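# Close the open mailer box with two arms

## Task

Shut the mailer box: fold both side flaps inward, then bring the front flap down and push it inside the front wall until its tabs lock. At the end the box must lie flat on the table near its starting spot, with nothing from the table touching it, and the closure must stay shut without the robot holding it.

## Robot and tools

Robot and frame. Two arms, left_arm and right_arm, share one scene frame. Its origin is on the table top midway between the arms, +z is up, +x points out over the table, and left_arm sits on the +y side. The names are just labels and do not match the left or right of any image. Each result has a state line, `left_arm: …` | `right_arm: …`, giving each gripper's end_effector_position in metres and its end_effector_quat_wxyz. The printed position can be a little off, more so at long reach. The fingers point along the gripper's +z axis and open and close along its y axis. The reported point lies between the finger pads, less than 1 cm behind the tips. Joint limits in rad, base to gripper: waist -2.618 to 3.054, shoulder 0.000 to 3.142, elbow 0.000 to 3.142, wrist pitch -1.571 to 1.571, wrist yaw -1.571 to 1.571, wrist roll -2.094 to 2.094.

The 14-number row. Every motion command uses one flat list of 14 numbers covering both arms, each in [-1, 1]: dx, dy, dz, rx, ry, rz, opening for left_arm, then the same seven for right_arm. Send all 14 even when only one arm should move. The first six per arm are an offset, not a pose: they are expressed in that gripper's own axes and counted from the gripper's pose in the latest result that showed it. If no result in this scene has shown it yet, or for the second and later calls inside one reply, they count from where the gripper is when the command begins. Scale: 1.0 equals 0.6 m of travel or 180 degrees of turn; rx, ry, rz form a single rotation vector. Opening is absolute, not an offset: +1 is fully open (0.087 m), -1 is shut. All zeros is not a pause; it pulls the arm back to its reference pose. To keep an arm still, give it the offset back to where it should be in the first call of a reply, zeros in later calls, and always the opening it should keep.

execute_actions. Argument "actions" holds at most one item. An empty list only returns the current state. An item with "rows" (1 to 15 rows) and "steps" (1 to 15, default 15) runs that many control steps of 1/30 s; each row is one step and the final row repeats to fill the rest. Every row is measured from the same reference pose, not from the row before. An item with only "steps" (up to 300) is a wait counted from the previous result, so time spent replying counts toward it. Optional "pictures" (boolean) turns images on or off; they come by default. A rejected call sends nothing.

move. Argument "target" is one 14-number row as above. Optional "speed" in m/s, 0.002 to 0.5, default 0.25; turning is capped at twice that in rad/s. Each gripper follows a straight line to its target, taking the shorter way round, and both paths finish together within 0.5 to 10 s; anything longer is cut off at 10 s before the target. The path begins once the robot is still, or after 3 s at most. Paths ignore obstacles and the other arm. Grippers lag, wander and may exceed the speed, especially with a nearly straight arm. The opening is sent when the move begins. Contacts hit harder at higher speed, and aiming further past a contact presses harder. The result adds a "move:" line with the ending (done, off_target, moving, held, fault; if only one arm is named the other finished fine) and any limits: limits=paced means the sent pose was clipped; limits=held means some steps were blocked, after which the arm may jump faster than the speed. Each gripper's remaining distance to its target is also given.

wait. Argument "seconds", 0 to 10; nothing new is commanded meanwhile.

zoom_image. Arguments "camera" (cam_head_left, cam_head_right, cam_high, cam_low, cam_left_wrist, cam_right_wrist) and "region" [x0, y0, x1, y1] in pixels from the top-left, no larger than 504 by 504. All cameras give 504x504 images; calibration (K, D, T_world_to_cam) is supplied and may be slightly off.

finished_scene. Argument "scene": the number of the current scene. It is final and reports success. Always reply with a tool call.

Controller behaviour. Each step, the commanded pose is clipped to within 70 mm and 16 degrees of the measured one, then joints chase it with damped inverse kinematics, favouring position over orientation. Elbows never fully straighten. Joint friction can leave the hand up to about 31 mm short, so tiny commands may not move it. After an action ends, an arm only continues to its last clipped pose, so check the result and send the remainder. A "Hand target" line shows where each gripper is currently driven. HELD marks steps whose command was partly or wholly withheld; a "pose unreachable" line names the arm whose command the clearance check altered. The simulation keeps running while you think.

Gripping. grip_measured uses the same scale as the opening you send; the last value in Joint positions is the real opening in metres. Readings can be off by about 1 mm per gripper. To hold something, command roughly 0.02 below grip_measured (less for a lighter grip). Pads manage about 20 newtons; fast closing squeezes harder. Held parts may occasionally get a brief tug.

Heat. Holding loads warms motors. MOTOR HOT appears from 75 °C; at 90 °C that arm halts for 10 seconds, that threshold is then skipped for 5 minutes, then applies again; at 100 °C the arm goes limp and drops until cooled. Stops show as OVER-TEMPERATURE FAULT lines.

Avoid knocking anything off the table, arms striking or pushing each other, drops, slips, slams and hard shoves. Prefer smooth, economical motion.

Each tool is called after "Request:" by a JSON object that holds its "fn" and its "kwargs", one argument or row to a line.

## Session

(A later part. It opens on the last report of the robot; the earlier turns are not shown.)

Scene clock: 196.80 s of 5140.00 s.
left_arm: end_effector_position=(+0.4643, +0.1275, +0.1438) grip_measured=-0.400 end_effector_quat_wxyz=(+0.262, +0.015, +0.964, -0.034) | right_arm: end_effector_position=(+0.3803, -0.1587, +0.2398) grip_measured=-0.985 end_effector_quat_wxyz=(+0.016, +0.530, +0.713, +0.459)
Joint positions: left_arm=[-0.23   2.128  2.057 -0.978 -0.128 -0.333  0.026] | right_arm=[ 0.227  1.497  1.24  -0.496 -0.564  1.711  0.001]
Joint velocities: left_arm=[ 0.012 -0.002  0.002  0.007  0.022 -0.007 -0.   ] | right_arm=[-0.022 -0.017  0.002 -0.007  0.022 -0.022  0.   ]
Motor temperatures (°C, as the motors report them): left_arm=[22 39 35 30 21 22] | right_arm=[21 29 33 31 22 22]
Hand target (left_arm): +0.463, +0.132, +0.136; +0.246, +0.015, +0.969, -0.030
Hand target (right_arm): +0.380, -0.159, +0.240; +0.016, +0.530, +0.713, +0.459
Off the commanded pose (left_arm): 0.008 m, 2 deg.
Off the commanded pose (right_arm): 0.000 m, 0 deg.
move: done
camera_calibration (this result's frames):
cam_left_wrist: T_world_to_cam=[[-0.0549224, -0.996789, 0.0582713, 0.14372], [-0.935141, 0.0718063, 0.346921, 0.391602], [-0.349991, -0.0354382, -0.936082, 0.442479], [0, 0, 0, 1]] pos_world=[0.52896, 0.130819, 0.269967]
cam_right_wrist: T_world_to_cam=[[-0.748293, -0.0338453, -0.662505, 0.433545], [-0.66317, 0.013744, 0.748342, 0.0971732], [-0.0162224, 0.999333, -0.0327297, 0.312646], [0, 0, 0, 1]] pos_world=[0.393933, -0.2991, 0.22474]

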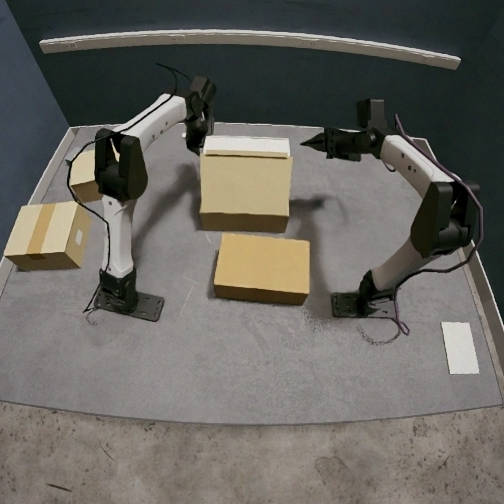

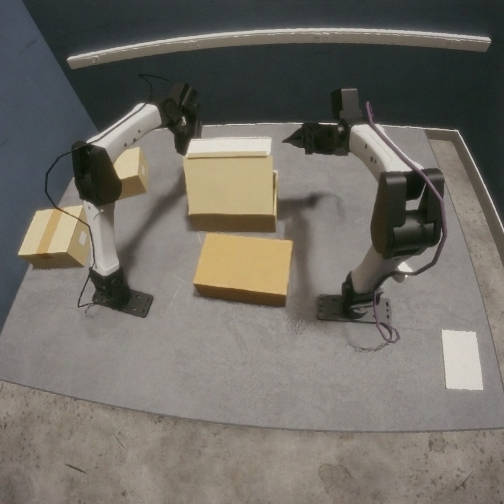

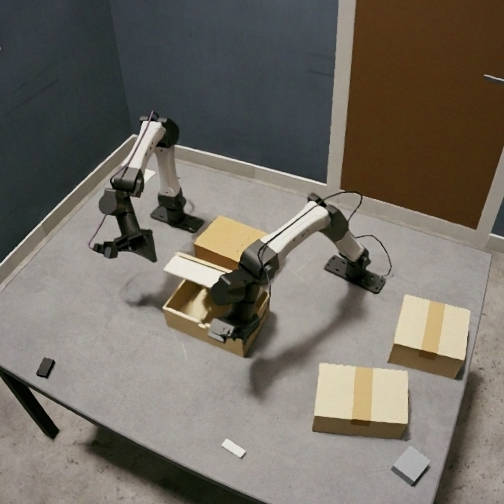

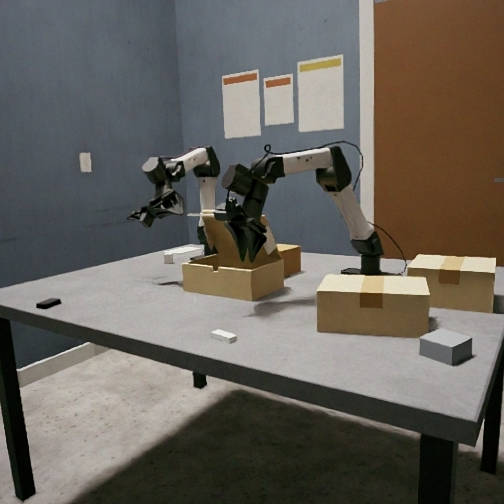

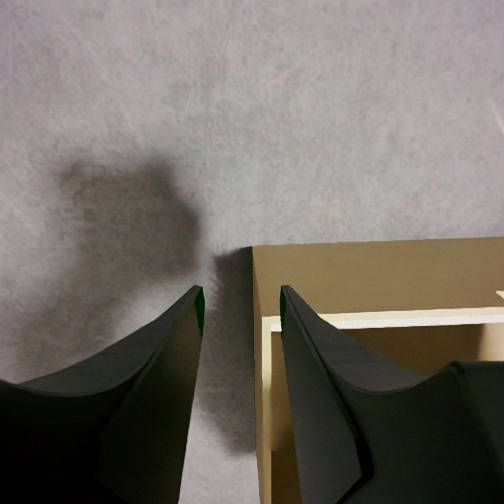

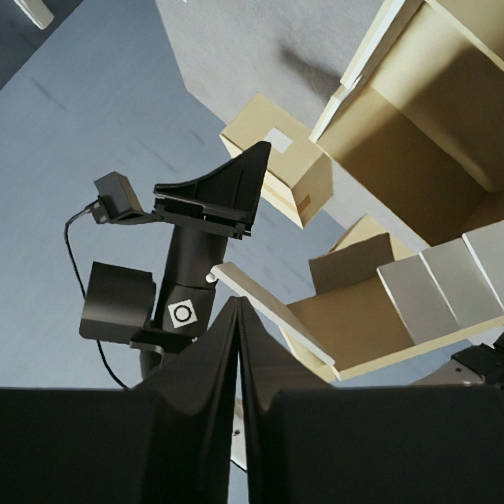

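Request:
{"fn": "move", "kwargs": {
  "target": [0,0.1,0,0,0,0,-1, -0.098,0.06,0.221,0.037,0.185,0,-1],
  "speed": 0.12
}}

Request:
{"fn": "move", "kwargs": {
  "target": [0.1,0,-0.3,0,0,0,-1, 0,0,0,0,0,0,-1],
  "speed": 0.15
}}

Request:
{"fn": "move", "kwargs": {
  "target": [0,-0.27,0,0,0,0,-1, 0,0,0,0,0,0,-1],
  "speed": 0.15
}}

Scene clock: 209.90 s of 5140.00 s.
left_arm: end_effector_position=(+0.4690, +0.1840, +0.1465) grip_measured=-1.000 end_effector_quat_wxyz=(+0.270, +0.015, +0.962, -0.033) | right_arm: end_effector_position=(+0.4993, -0.1176, +0.1623) grip_measured=-0.985 end_effector_quat_wxyz=(-0.217, +0.379, +0.711, +0.552)
Joint positions: left_arm=[-0.107  2.043  1.931 -0.913 -0.072 -0.224  0.   ] | right_arm=[ 0.168  2.379  1.928 -0.472 -1.189  1.549  0.001]
Joint velocities: left_arm=[-0.017 -0.007 -0.007 -0.051  0.037 -0.037  0.   ] | right_arm=[-0.002  0.007 -0.012 -0.066 -0.007 -0.095 -0.   ]
Motor temperatures (°C, as the motors report them): left_arm=[22 40 35 30 21 22] | right_arm=[21 29 33 31 22 22]
Hand target (left_arm): +0.466, +0.188, +0.141; +0.264, +0.015, +0.964, -0.033
Hand target (right_arm): +0.502, -0.121, +0.164; -0.217, +0.377, +0.710, +0.554
Off the commanded pose (left_arm): 0.007 m, 1 deg.
Off the commanded pose (right_arm): 0.003 m, 0 deg.
After step 90, 7.03 s passed at rest.
move: done
camera_calibration (this result's frames):
cam_left_wrist: T_world_to_cam=[[-0.0552428, -0.996953, 0.0550685, 0.200785], [-0.940306, 0.0704949, 0.332948, 0.395758], [-0.335816, -0.0333883, -0.941336, 0.442483], [0, 0, 0, 1]] pos_world=[0.531818, 0.187048, 0.273701]
cam_right_wrist: T_world_to_cam=[[-0.776297, -0.125237, -0.617802, 0.468605], [-0.475104, -0.527884, 0.703999, 0.0831468], [-0.414294, 0.840032, 0.350294, 0.388866], [0, 0, 0, 1]] pos_world=[0.564384, -0.224081, 0.0947524]

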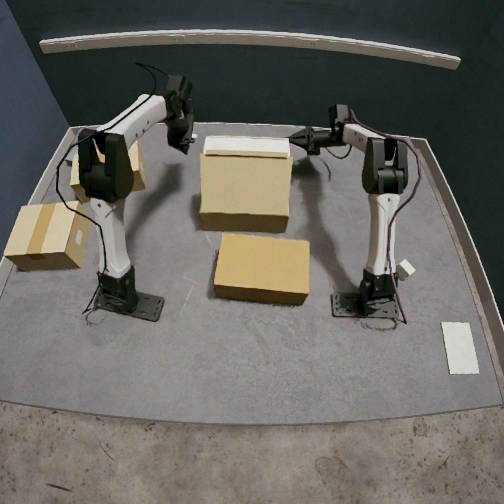

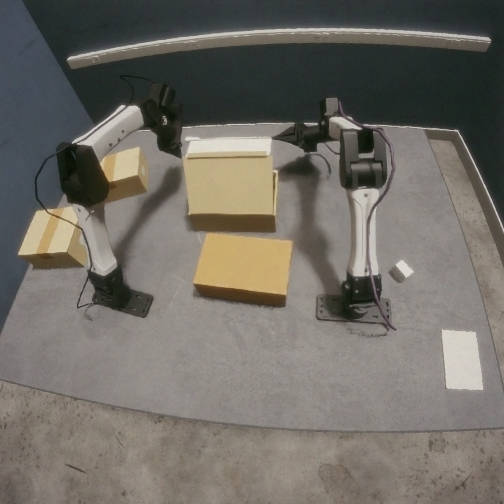

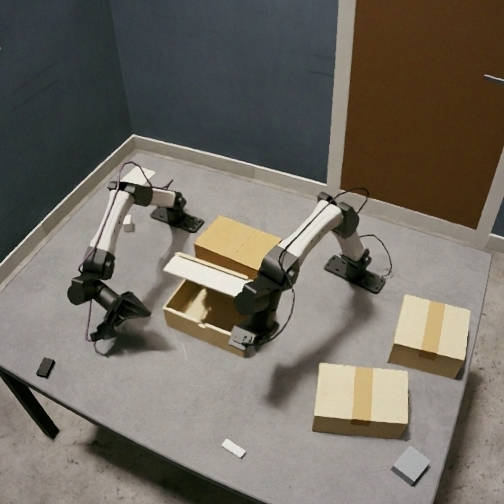

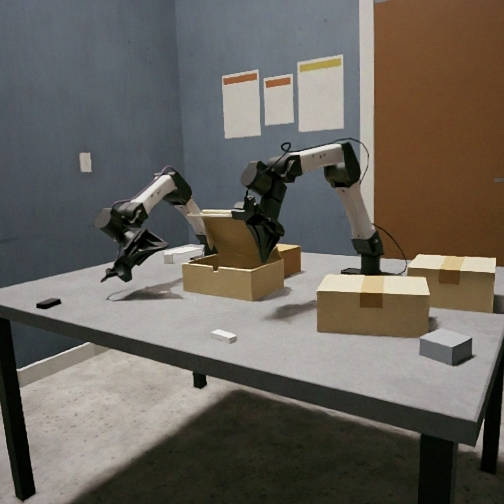

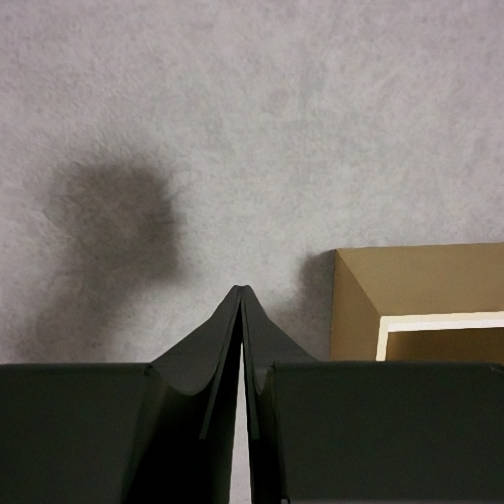

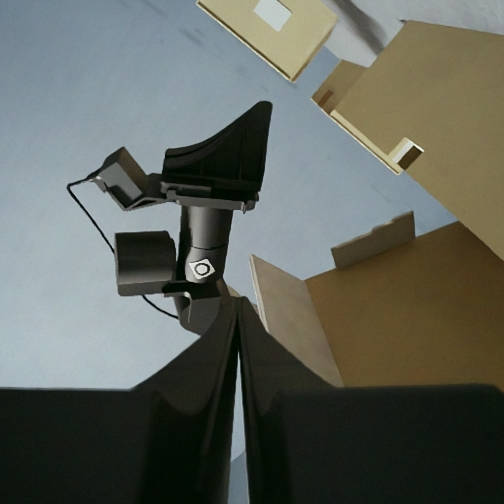

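Scene clock: 211.73 s of 5140.00 s.
left_arm: end_effector_position=(+0.3297, +0.1953, +0.2693) grip_measured=-1.000 end_effector_quat_wxyz=(+0.276, +0.014, +0.960, -0.037) | right_arm: end_effector_position=(+0.4993, -0.1176, +0.1623) grip_measured=-0.985 end_effector_quat_wxyz=(-0.217, +0.379, +0.711, +0.552)
Joint positions: left_arm=[-0.197  1.617  1.897 -1.297 -0.115 -0.304  0.   ] | right_arm=[ 0.168  2.379  1.928 -0.472 -1.189  1.549  0.001]
Joint velocities: left_arm=[ 0.007  0.002 -0.002  0.007 -0.007 -0.022  0.   ] | right_arm=[ 0.012 -0.007 -0.002 -0.037 -0.022  0.11  -0.001]
Motor temperatures (°C, as the motors report them): left_arm=[22 40 35 30 21 22] | right_arm=[21 30 33 31 22 22]
Hand target (left_arm): +0.324, +0.195, +0.270; +0.269, +0.015, +0.962, -0.034
Hand target (right_arm): +0.499, -0.118, +0.162; -0.217, +0.379, +0.711, +0.552
Off the commanded pose (left_arm): 0.006 m, 1 deg.
Off the commanded pose (right_arm): 0.000 m, 0 deg.
move: done
camera_calibration (this result's frames):
cam_left_wrist: T_world_to_cam=[[-0.0555296, -0.99641, 0.0639075, 0.195163], [-0.944626, 0.0731607, 0.31989, 0.227498], [-0.323417, -0.0426053, -0.945297, 0.510393], [0, 0, 0, 1]] pos_world=[0.390807, 0.199564, 0.397226]
cam_right_wrist: T_world_to_cam=[[-0.776297, -0.125237, -0.617802, 0.468605], [-0.475104, -0.527884, 0.703999, 0.0831468], [-0.414294, 0.840032, 0.350294, 0.388866], [0, 0, 0, 1]] pos_world=[0.564384, -0.224081, 0.0947524]

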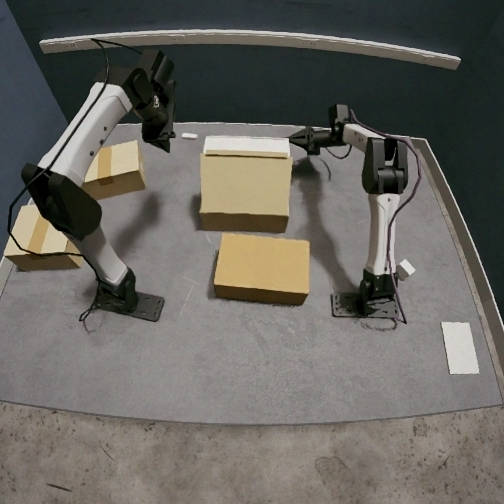

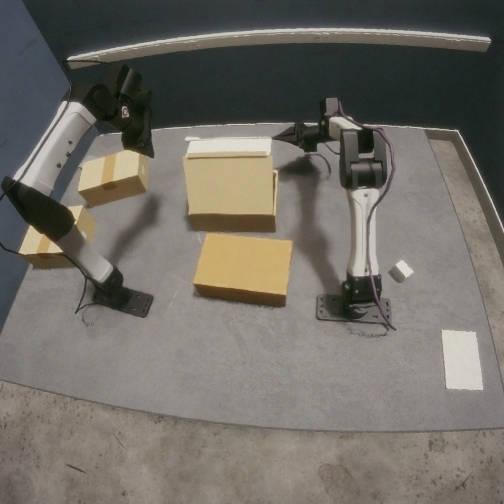

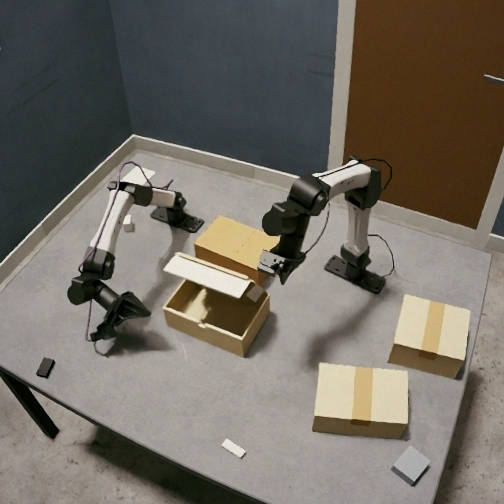

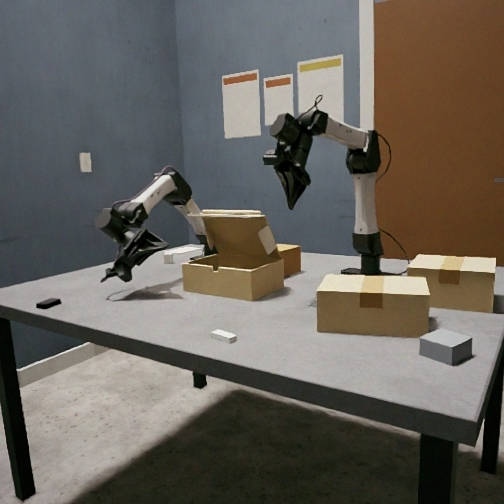

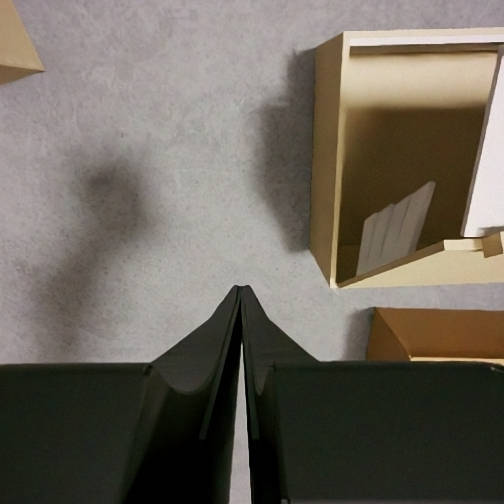

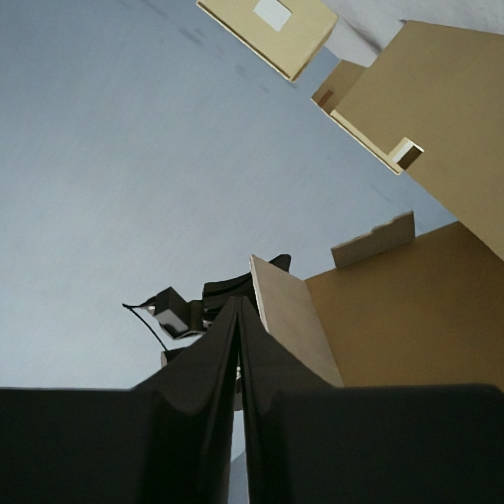

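Scene clock: 213.43 s of 5140.00 s.
left_arm: end_effector_position=(+0.3262, +0.0333, +0.2827) grip_measured=-1.000 end_effector_quat_wxyz=(+0.288, +0.013, +0.956, -0.057) | right_arm: end_effector_position=(+0.4993, -0.1176, +0.1623) grip_measured=-0.985 end_effector_quat_wxyz=(-0.217, +0.379, +0.711, +0.552)
Joint positions: left_arm=[-0.608  2.065  2.56  -1.546 -0.305 -0.666  0.   ] | right_arm=[ 0.168  2.379  1.928 -0.472 -1.189  1.549  0.001]
Joint velocities: left_arm=[-0.007  0.017 -0.022  0.007 -0.037  0.066  0.   ] | right_arm=[-0.007  0.002 -0.002  0.007 -0.081 -0.051 -0.   ]
Motor temperatures (°C, as the motors report them): left_arm=[22 40 35 30 21 22] | right_arm=[21 31 33 31 22 22]
Hand target (left_arm): +0.324, +0.035, +0.278; +0.280, +0.013, +0.959, -0.048
Hand target (right_arm): +0.499, -0.118, +0.162; -0.217, +0.379, +0.711, +0.552
Off the commanded pose (left_arm): 0.005 m, 3 deg.
Off the commanded pose (right_arm): 0.000 m, 0 deg.
joint sent to its limit (left arm) — the command would take joint 4 (wrist pitch) past its lower limit, so that joint was sent only as far as its limit.
move: off_target (left_arm)
camera_calibration (this result's frames):
cam_left_wrist: T_world_to_cam=[[-0.0674805, -0.992563, 0.101316, 0.0258697], [-0.951296, 0.0946236, 0.293399, 0.240696], [-0.300804, -0.0765829, -0.950606, 0.510337], [0, 0, 0, 1]] pos_world=[0.38423, 0.0419849, 0.411889]
cam_right_wrist: T_world_to_cam=[[-0.776297, -0.125237, -0.617802, 0.468605], [-0.475104, -0.527884, 0.703999, 0.0831468], [-0.414294, 0.840032, 0.350294, 0.388866], [0, 0, 0, 1]] pos_world=[0.564384, -0.224081, 0.0947524]

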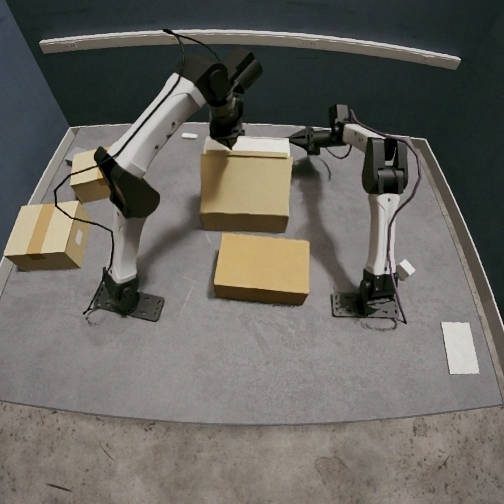

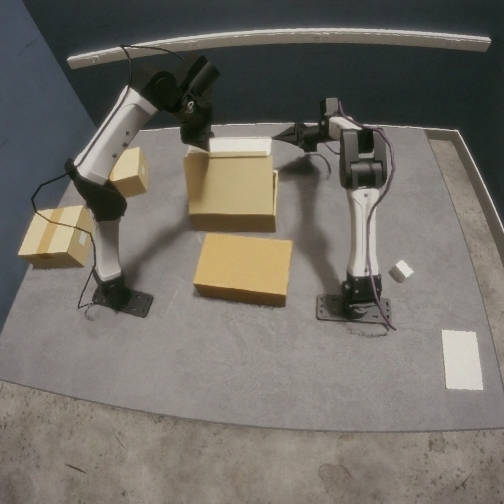

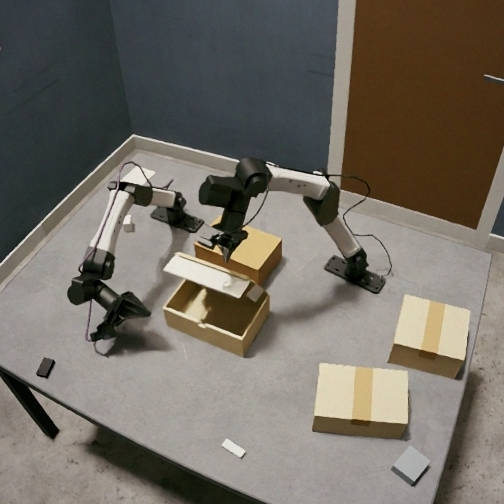

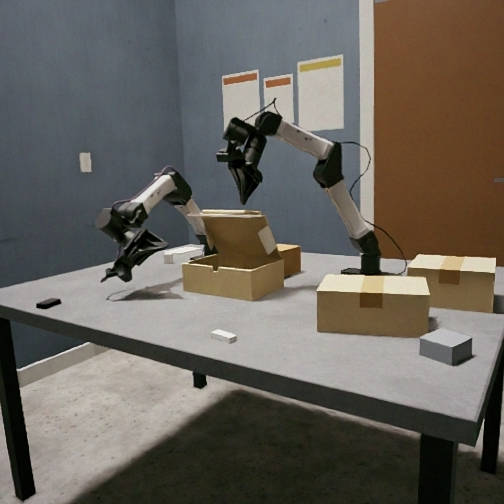

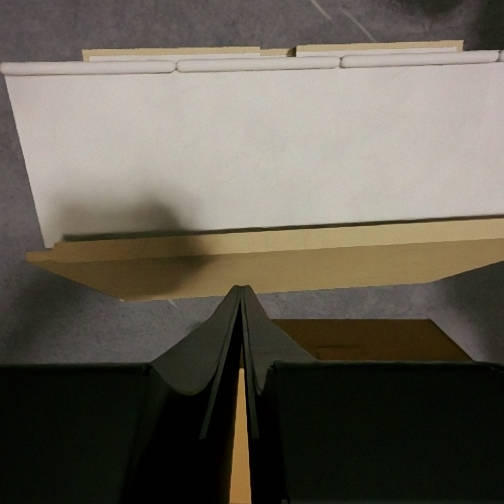

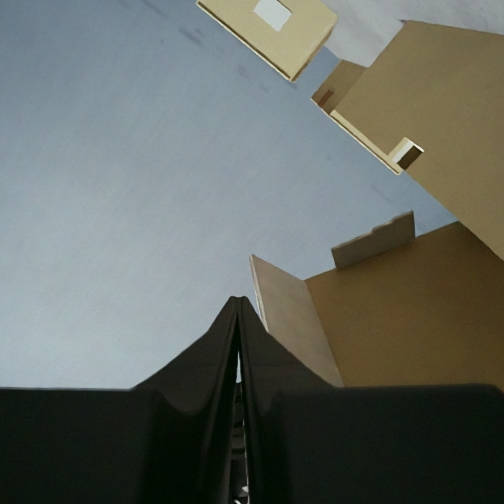

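Request:
{"fn": "move", "kwargs": {
  "target": [0.076,0,0.07,0,0,0,-1, 0.05,0.017,0.158,0,0,0,-1],
  "speed": 0.1
}}

Request:
{"fn": "move", "kwargs": {
  "target": [-0.01,0,0.136,0,0,0,-1, 0,0,0,0,0,0,-1],
  "speed": 0.06
}}

Request:
{"fn": "zoom_image", "kwargs": {
  "camera": "cam_low",
  "region": [120,180,320,310]
}}

Scene clock: 220.00 s of 5140.00 s.
left_arm: end_effector_position=(+0.3151, +0.0285, +0.2283) grip_measured=-1.000 end_effector_quat_wxyz=(+0.289, +0.011, +0.955, -0.060) | right_arm: end_effector_position=(+0.4927, -0.0203, +0.1541) grip_measured=-0.985 end_effector_quat_wxyz=(-0.228, +0.385, +0.713, +0.540)
Joint positions: left_arm=[-0.638  1.849  1.988 -1.192 -0.319 -0.697  0.   ] | right_arm=[ 0.357  2.419  1.928 -0.203 -1.059  1.839  0.001]
Joint velocities: left_arm=[ 0.012 -0.022  0.007 -0.022 -0.022 -0.007  0.   ] | right_arm=[-0.002  0.002 -0.022  0.037  0.051  0.051 -0.001]
Motor temperatures (°C, as the motors report them): left_arm=[22 40 35 29 21 22] | right_arm=[21 33 33 30 22 22]
Hand target (left_arm): +0.312, +0.027, +0.223; +0.287, +0.013, +0.956, -0.057
Hand target (right_arm): +0.499, -0.018, +0.161; -0.217, +0.379, +0.712, +0.550
Off the commanded pose (left_arm): 0.007 m, 0 deg.
Off the commanded pose (right_arm): 0.011 m, 2 deg.
After step 90, 1.97 s passed at rest.
move: off_target (right_arm)
camera_calibration (this result's frames):
cam_left_wrist: T_world_to_cam=[[-0.0653992, -0.992075, 0.107285, 0.023839], [-0.952361, 0.0941507, 0.290077, 0.247639], [-0.297879, -0.0832035, -0.950971, 0.454222], [0, 0, 0, 1]] pos_world=[0.372704, 0.0381276, 0.35756]
cam_right_wrist: T_world_to_cam=[[-0.79406, -0.141172, -0.591219, 0.474889], [-0.447435, -0.522603, 0.725732, 0.120218], [-0.411426, 0.840807, 0.351813, 0.305591], [0, 0, 0, 1]] pos_world=[0.556608, -0.127076, 0.086007]

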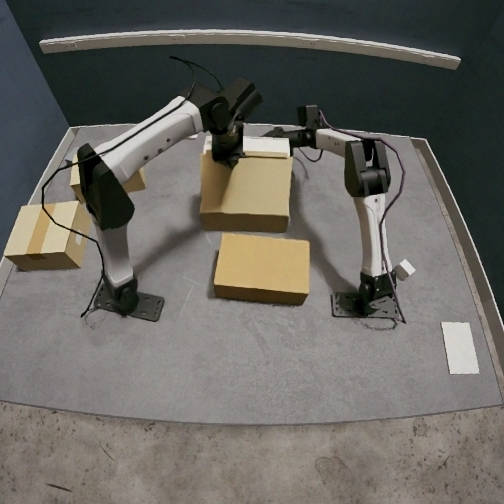

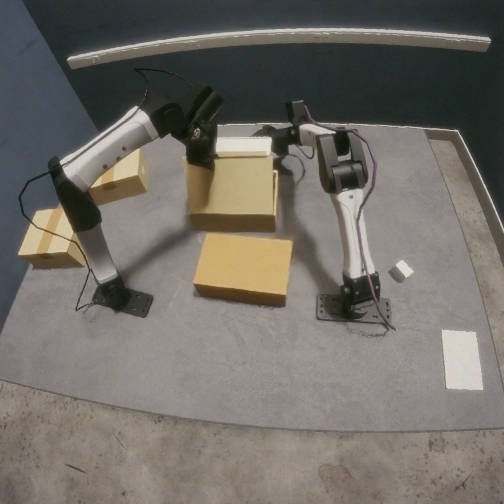

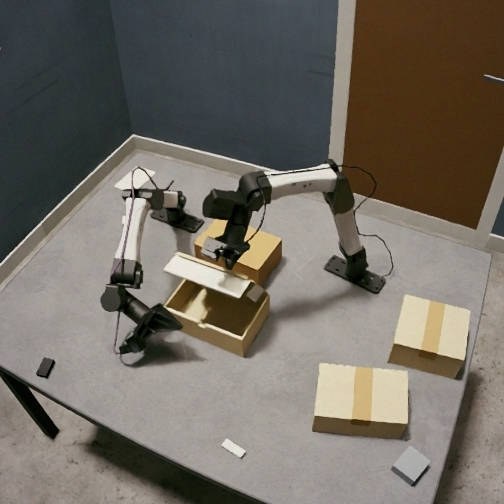

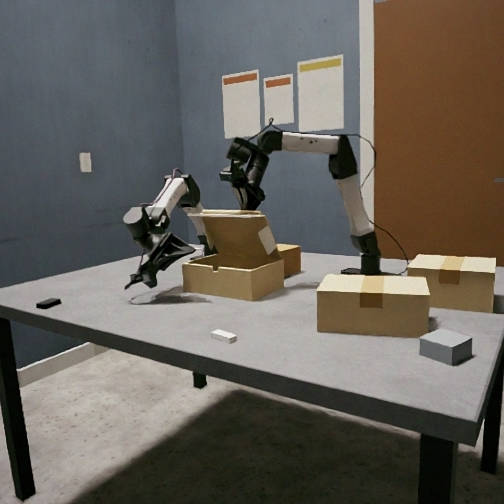

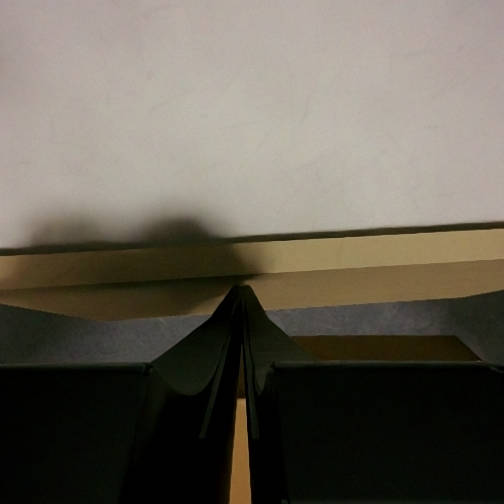

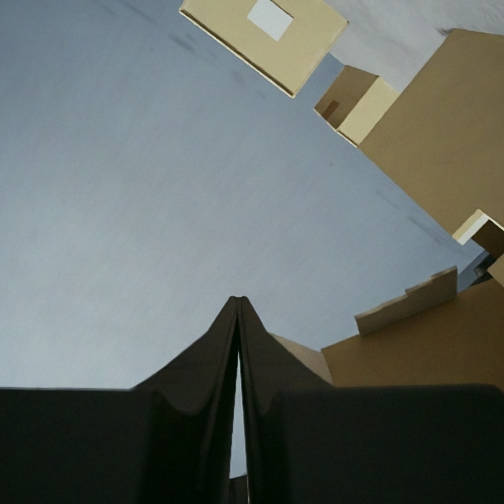

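Scene clock: 221.73 s of 5140.00 s.
left_arm: end_effector_position=(+0.3636, +0.0179, +0.1809) grip_measured=-1.000 end_effector_quat_wxyz=(+0.303, +0.010, +0.951, -0.067) | right_arm: end_effector_position=(+0.4927, -0.0203, +0.1541) grip_measured=-0.985 end_effector_quat_wxyz=(-0.228, +0.386, +0.713, +0.540)
Joint positions: left_arm=[-0.573  1.932  1.886 -0.957 -0.293 -0.634  0.   ] | right_arm=[ 0.357  2.419  1.928 -0.203 -1.059  1.839  0.001]
Joint velocities: left_arm=[ 0.012 -0.012  0.017  0.007 -0.051  0.037  0.   ] | right_arm=[-0.007 -0.002  0.002  0.11  -0.007 -0.081  0.001]
Motor temperatures (°C, as the motors report them): left_arm=[22 40 35 30 21 22] | right_arm=[21 33 33 30 22 22]
Hand target (left_arm): +0.365, +0.020, +0.165; +0.290, +0.012, +0.955, -0.059
Hand target (right_arm): +0.493, -0.020, +0.154; -0.228, +0.385, +0.713, +0.540
Off the commanded pose (left_arm): 0.017 m, 2 deg.
Off the commanded pose (right_arm): 0.000 m, 0 deg.
move: off_target (left_arm)
camera_calibration (this result's frames):
cam_left_wrist: T_world_to_cam=[[-0.0680591, -0.990304, 0.121102, 0.0200553], [-0.960145, 0.0979963, 0.261759, 0.316465], [-0.271089, -0.0984601, -0.957505, 0.414463], [0, 0, 0, 1]] pos_world=[0.417573, 0.0296565, 0.311584]
cam_right_wrist: T_world_to_cam=[[-0.794057, -0.141076, -0.591246, 0.474912], [-0.447642, -0.522304, 0.72582, 0.120366], [-0.411206, 0.841009, 0.351587, 0.305561], [0, 0, 0, 1]] pos_world=[0.556636, -0.127113, 0.0859944]

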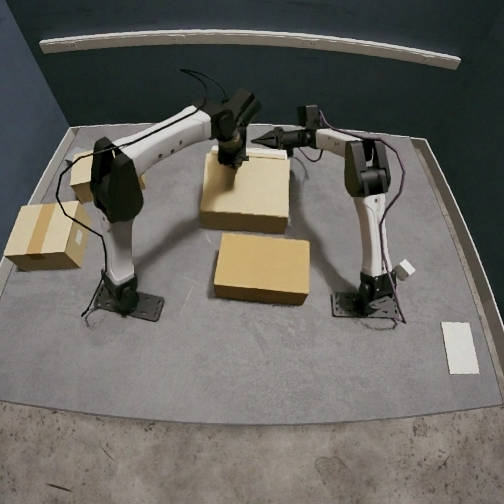

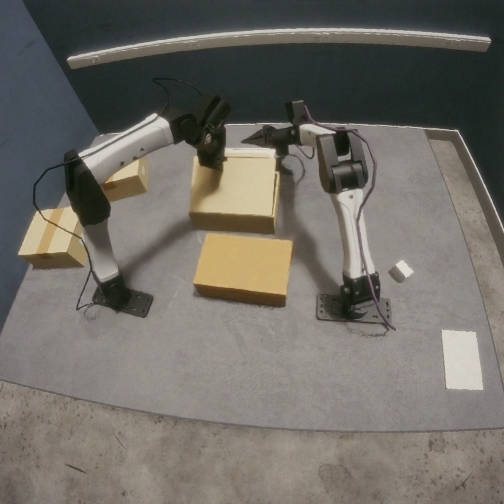

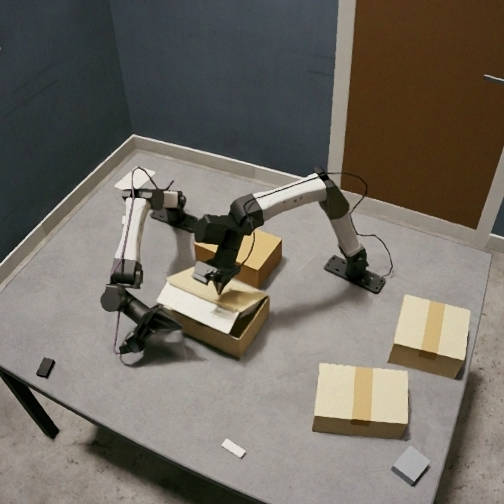

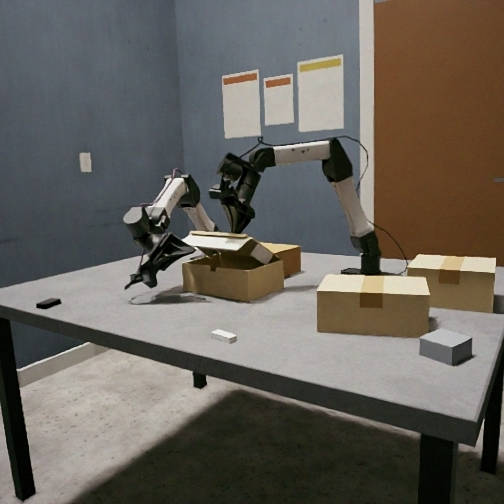

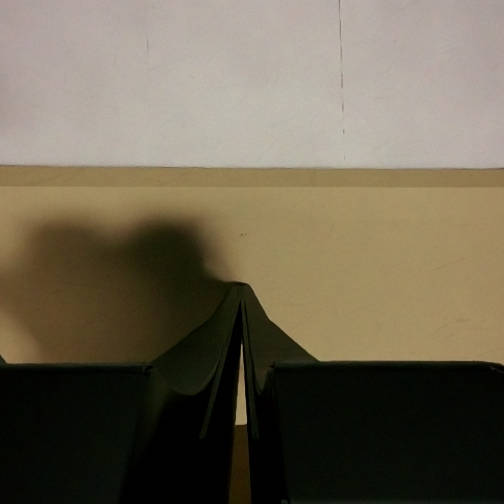

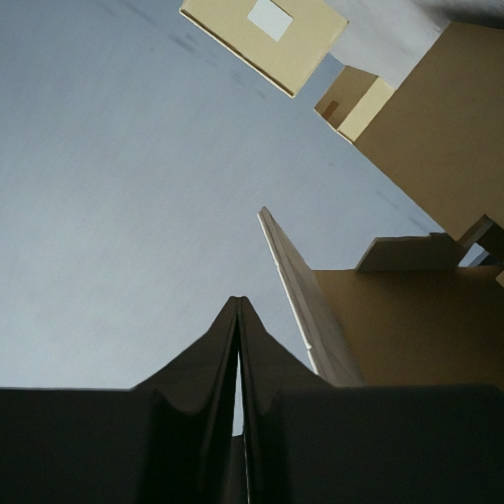

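Region (120, 180, 320, 310) of cam_low's 504x504 image, scaled by 2.520, with more detail than that image has; it fills the top 328 rows of this view, and the rest is white.

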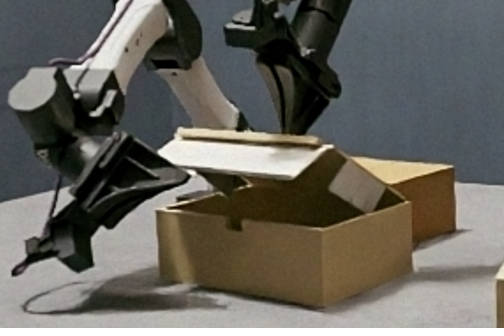

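Request:
{"fn": "move", "kwargs": {
  "target": [0,0,0.02,0,0,0,-1, 0.036,0.031,-0.015,0,0,0,-1],
  "speed": 0.05
}}

Request:
{"fn": "move", "kwargs": {
  "target": [0,0,0.0,0,0,0,-1, 0.054,-0.106,-0.005,0,0,0,-1],
  "speed": 0.04
}}

Request:
{"fn": "zoom_image", "kwargs": {
  "camera": "cam_low",
  "region": [120,180,320,310]
}}

Scene clock: 225.67 s of 5140.00 s.
left_arm: end_effector_position=(+0.3671, +0.0148, +0.1832) grip_measured=-1.000 end_effector_quat_wxyz=(+0.310, +0.009, +0.948, -0.074) | right_arm: end_effector_position=(+0.4936, -0.0200, +0.1636) grip_measured=-0.985 end_effector_quat_wxyz=(-0.235, +0.393, +0.712, +0.532)
Joint positions: left_arm=[-0.573  1.932  1.886 -0.936 -0.292 -0.631  0.   ] | right_arm=[ 0.357  2.419  1.978 -0.279 -1.059  1.839  0.001]
Joint velocities: left_arm=[-0.027 -0.017  0.007  0.081 -0.081  0.007  0.   ] | right_arm=[ 0.002 -0.012  0.007 -0.066  0.037  0.007 -0.001]
Motor temperatures (°C, as the motors report them): left_arm=[22 40 35 30 21 22] | right_arm=[21 35 33 30 22 22]
Hand target (left_arm): +0.370, +0.017, +0.171; +0.303, +0.010, +0.951, -0.067
Hand target (right_arm): +0.494, -0.020, +0.184; -0.228, +0.386, +0.712, +0.540
Off the commanded pose (left_arm): 0.013 m, 1 deg.
Off the commanded pose (right_arm): 0.020 m, 1 deg.
After step 90, 0.03 s passed at rest.
move: off_target (left_arm, right_arm)
camera_calibration (this result's frames):
cam_left_wrist: T_world_to_cam=[[-0.07237, -0.988509, 0.132709, 0.0163242], [-0.963876, 0.103514, 0.245415, 0.323812], [-0.256333, -0.110154, -0.960291, 0.412508], [0, 0, 0, 1]] pos_world=[0.419036, 0.028057, 0.314493]
cam_right_wrist: T_world_to_cam=[[-0.808397, -0.145699, -0.570322, 0.484844], [-0.429537, -0.516467, 0.740783, 0.102709], [-0.402484, 0.843821, 0.354927, 0.297533], [0, 0, 0, 1]] pos_world=[0.555816, -0.127378, 0.0948289]

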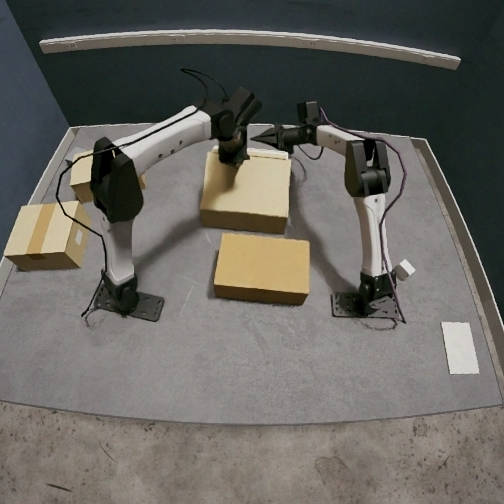

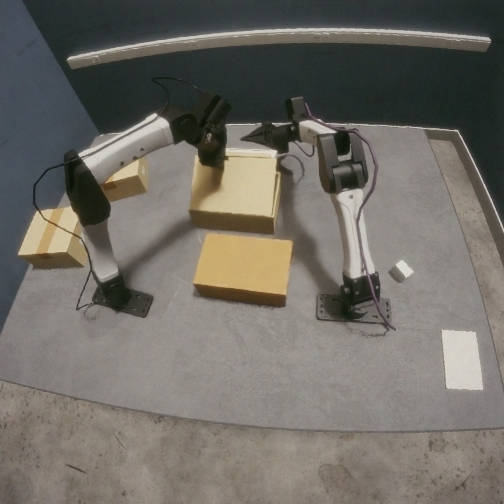

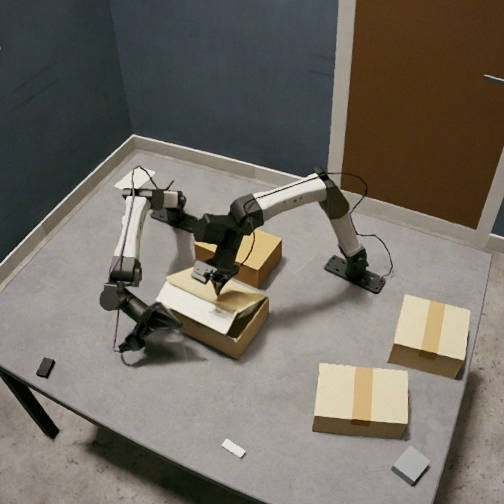

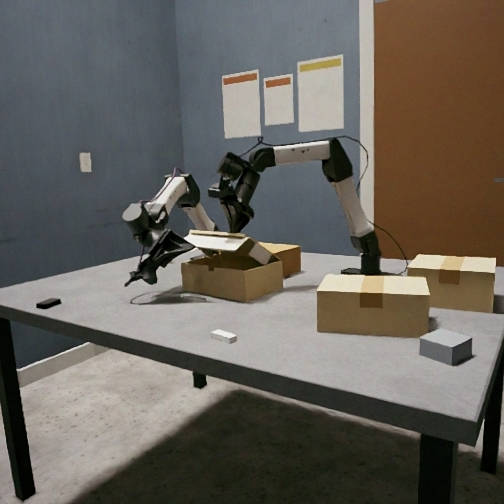

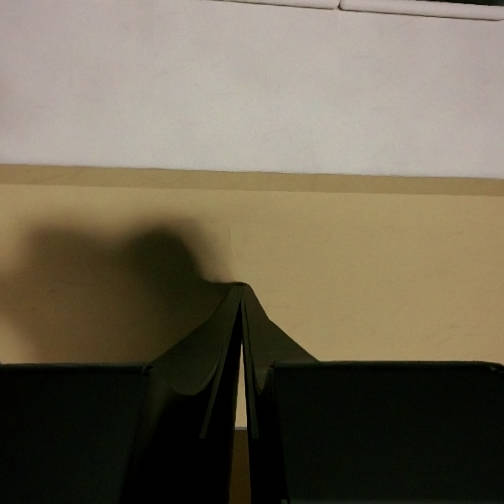

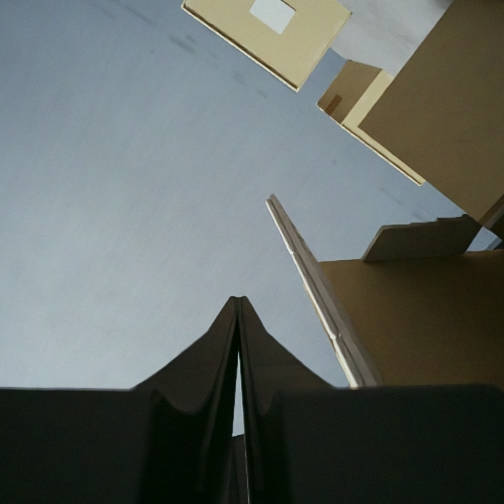

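Scene clock: 227.73 s of 5140.00 s.
left_arm: end_effector_position=(+0.3671, +0.0148, +0.1832) grip_measured=-1.000 end_effector_quat_wxyz=(+0.310, +0.009, +0.948, -0.074) | right_arm: end_effector_position=(+0.4266, -0.0233, +0.1447) grip_measured=-0.985 end_effector_quat_wxyz=(-0.241, +0.399, +0.712, +0.525)
Joint positions: left_arm=[-0.573  1.932  1.886 -0.936 -0.292 -0.631  0.   ] | right_arm=[ 0.395  2.191  1.502 -0.012 -1.03   1.884  0.001]
Joint velocities: left_arm=[ 0.002  0.007 -0.012 -0.007 -0.022 -0.125  0.   ] | right_arm=[ 0.012  0.002 -0.017 -0.037 -0.037 -0.022  0.   ]
Motor temperatures (°C, as the motors report them): left_arm=[22 40 35 30 21 22] | right_arm=[21 35 33 31 22 22]
Hand target (left_arm): +0.367, +0.015, +0.183; +0.310, +0.009, +0.948, -0.074
Hand target (right_arm): +0.422, -0.021, +0.152; -0.236, +0.393, +0.713, +0.531
Off the commanded pose (left_arm): 0.000 m, 0 deg.
Off the commanded pose (right_arm): 0.009 m, 1 deg.
move: done
camera_calibration (this result's frames):
cam_left_wrist: T_world_to_cam=[[-0.07237, -0.988509, 0.132709, 0.0163242], [-0.963876, 0.103514, 0.245415, 0.323812], [-0.256333, -0.110154, -0.960291, 0.412508], [0, 0, 0, 1]] pos_world=[0.419036, 0.028057, 0.314493]
cam_right_wrist: T_world_to_cam=[[-0.818837, -0.151377, -0.553707, 0.421329], [-0.414737, -0.510879, 0.752991, 0.0783256], [-0.396863, 0.84622, 0.355545, 0.27762], [0, 0, 0, 1]] pos_world=[0.487661, -0.131133, 0.075608]

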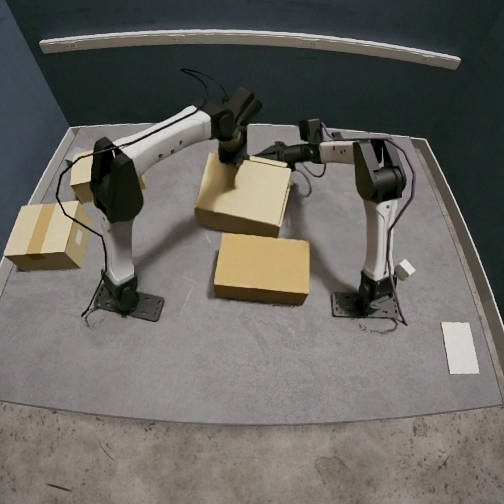

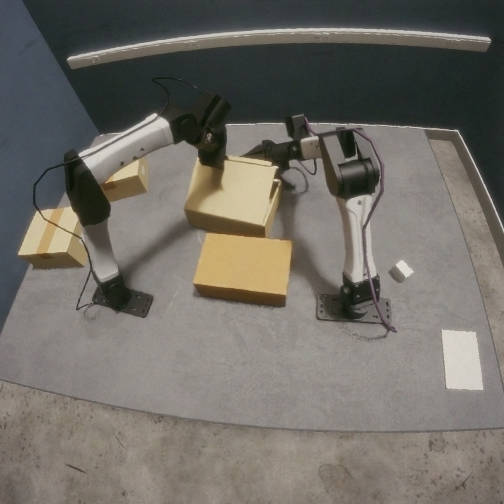

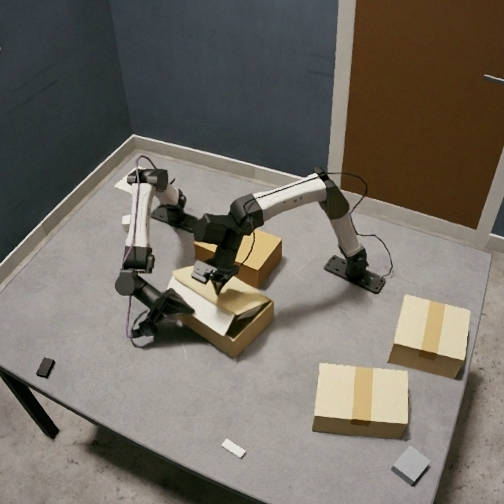

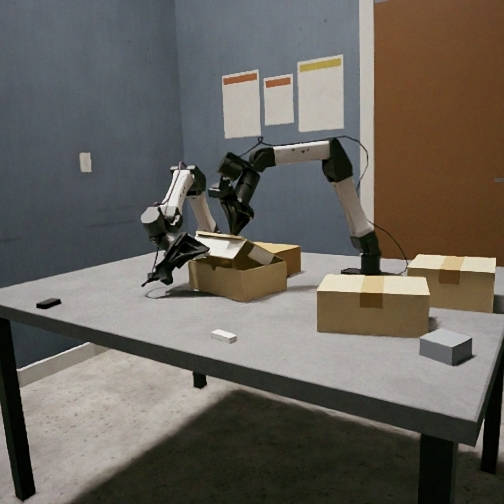

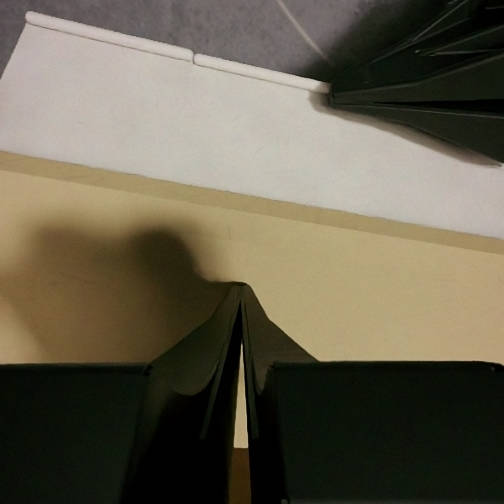

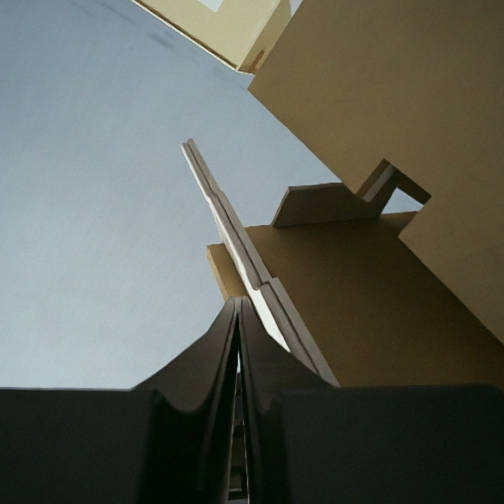

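Region (120, 180, 320, 310) of cam_low's 504x504 image, scaled by 2.520, with more detail than that image has; it fills the top 328 rows of this view, and the rest is white.

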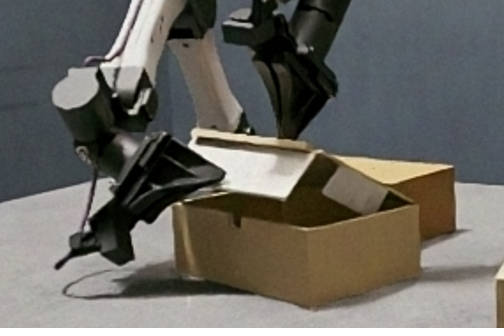

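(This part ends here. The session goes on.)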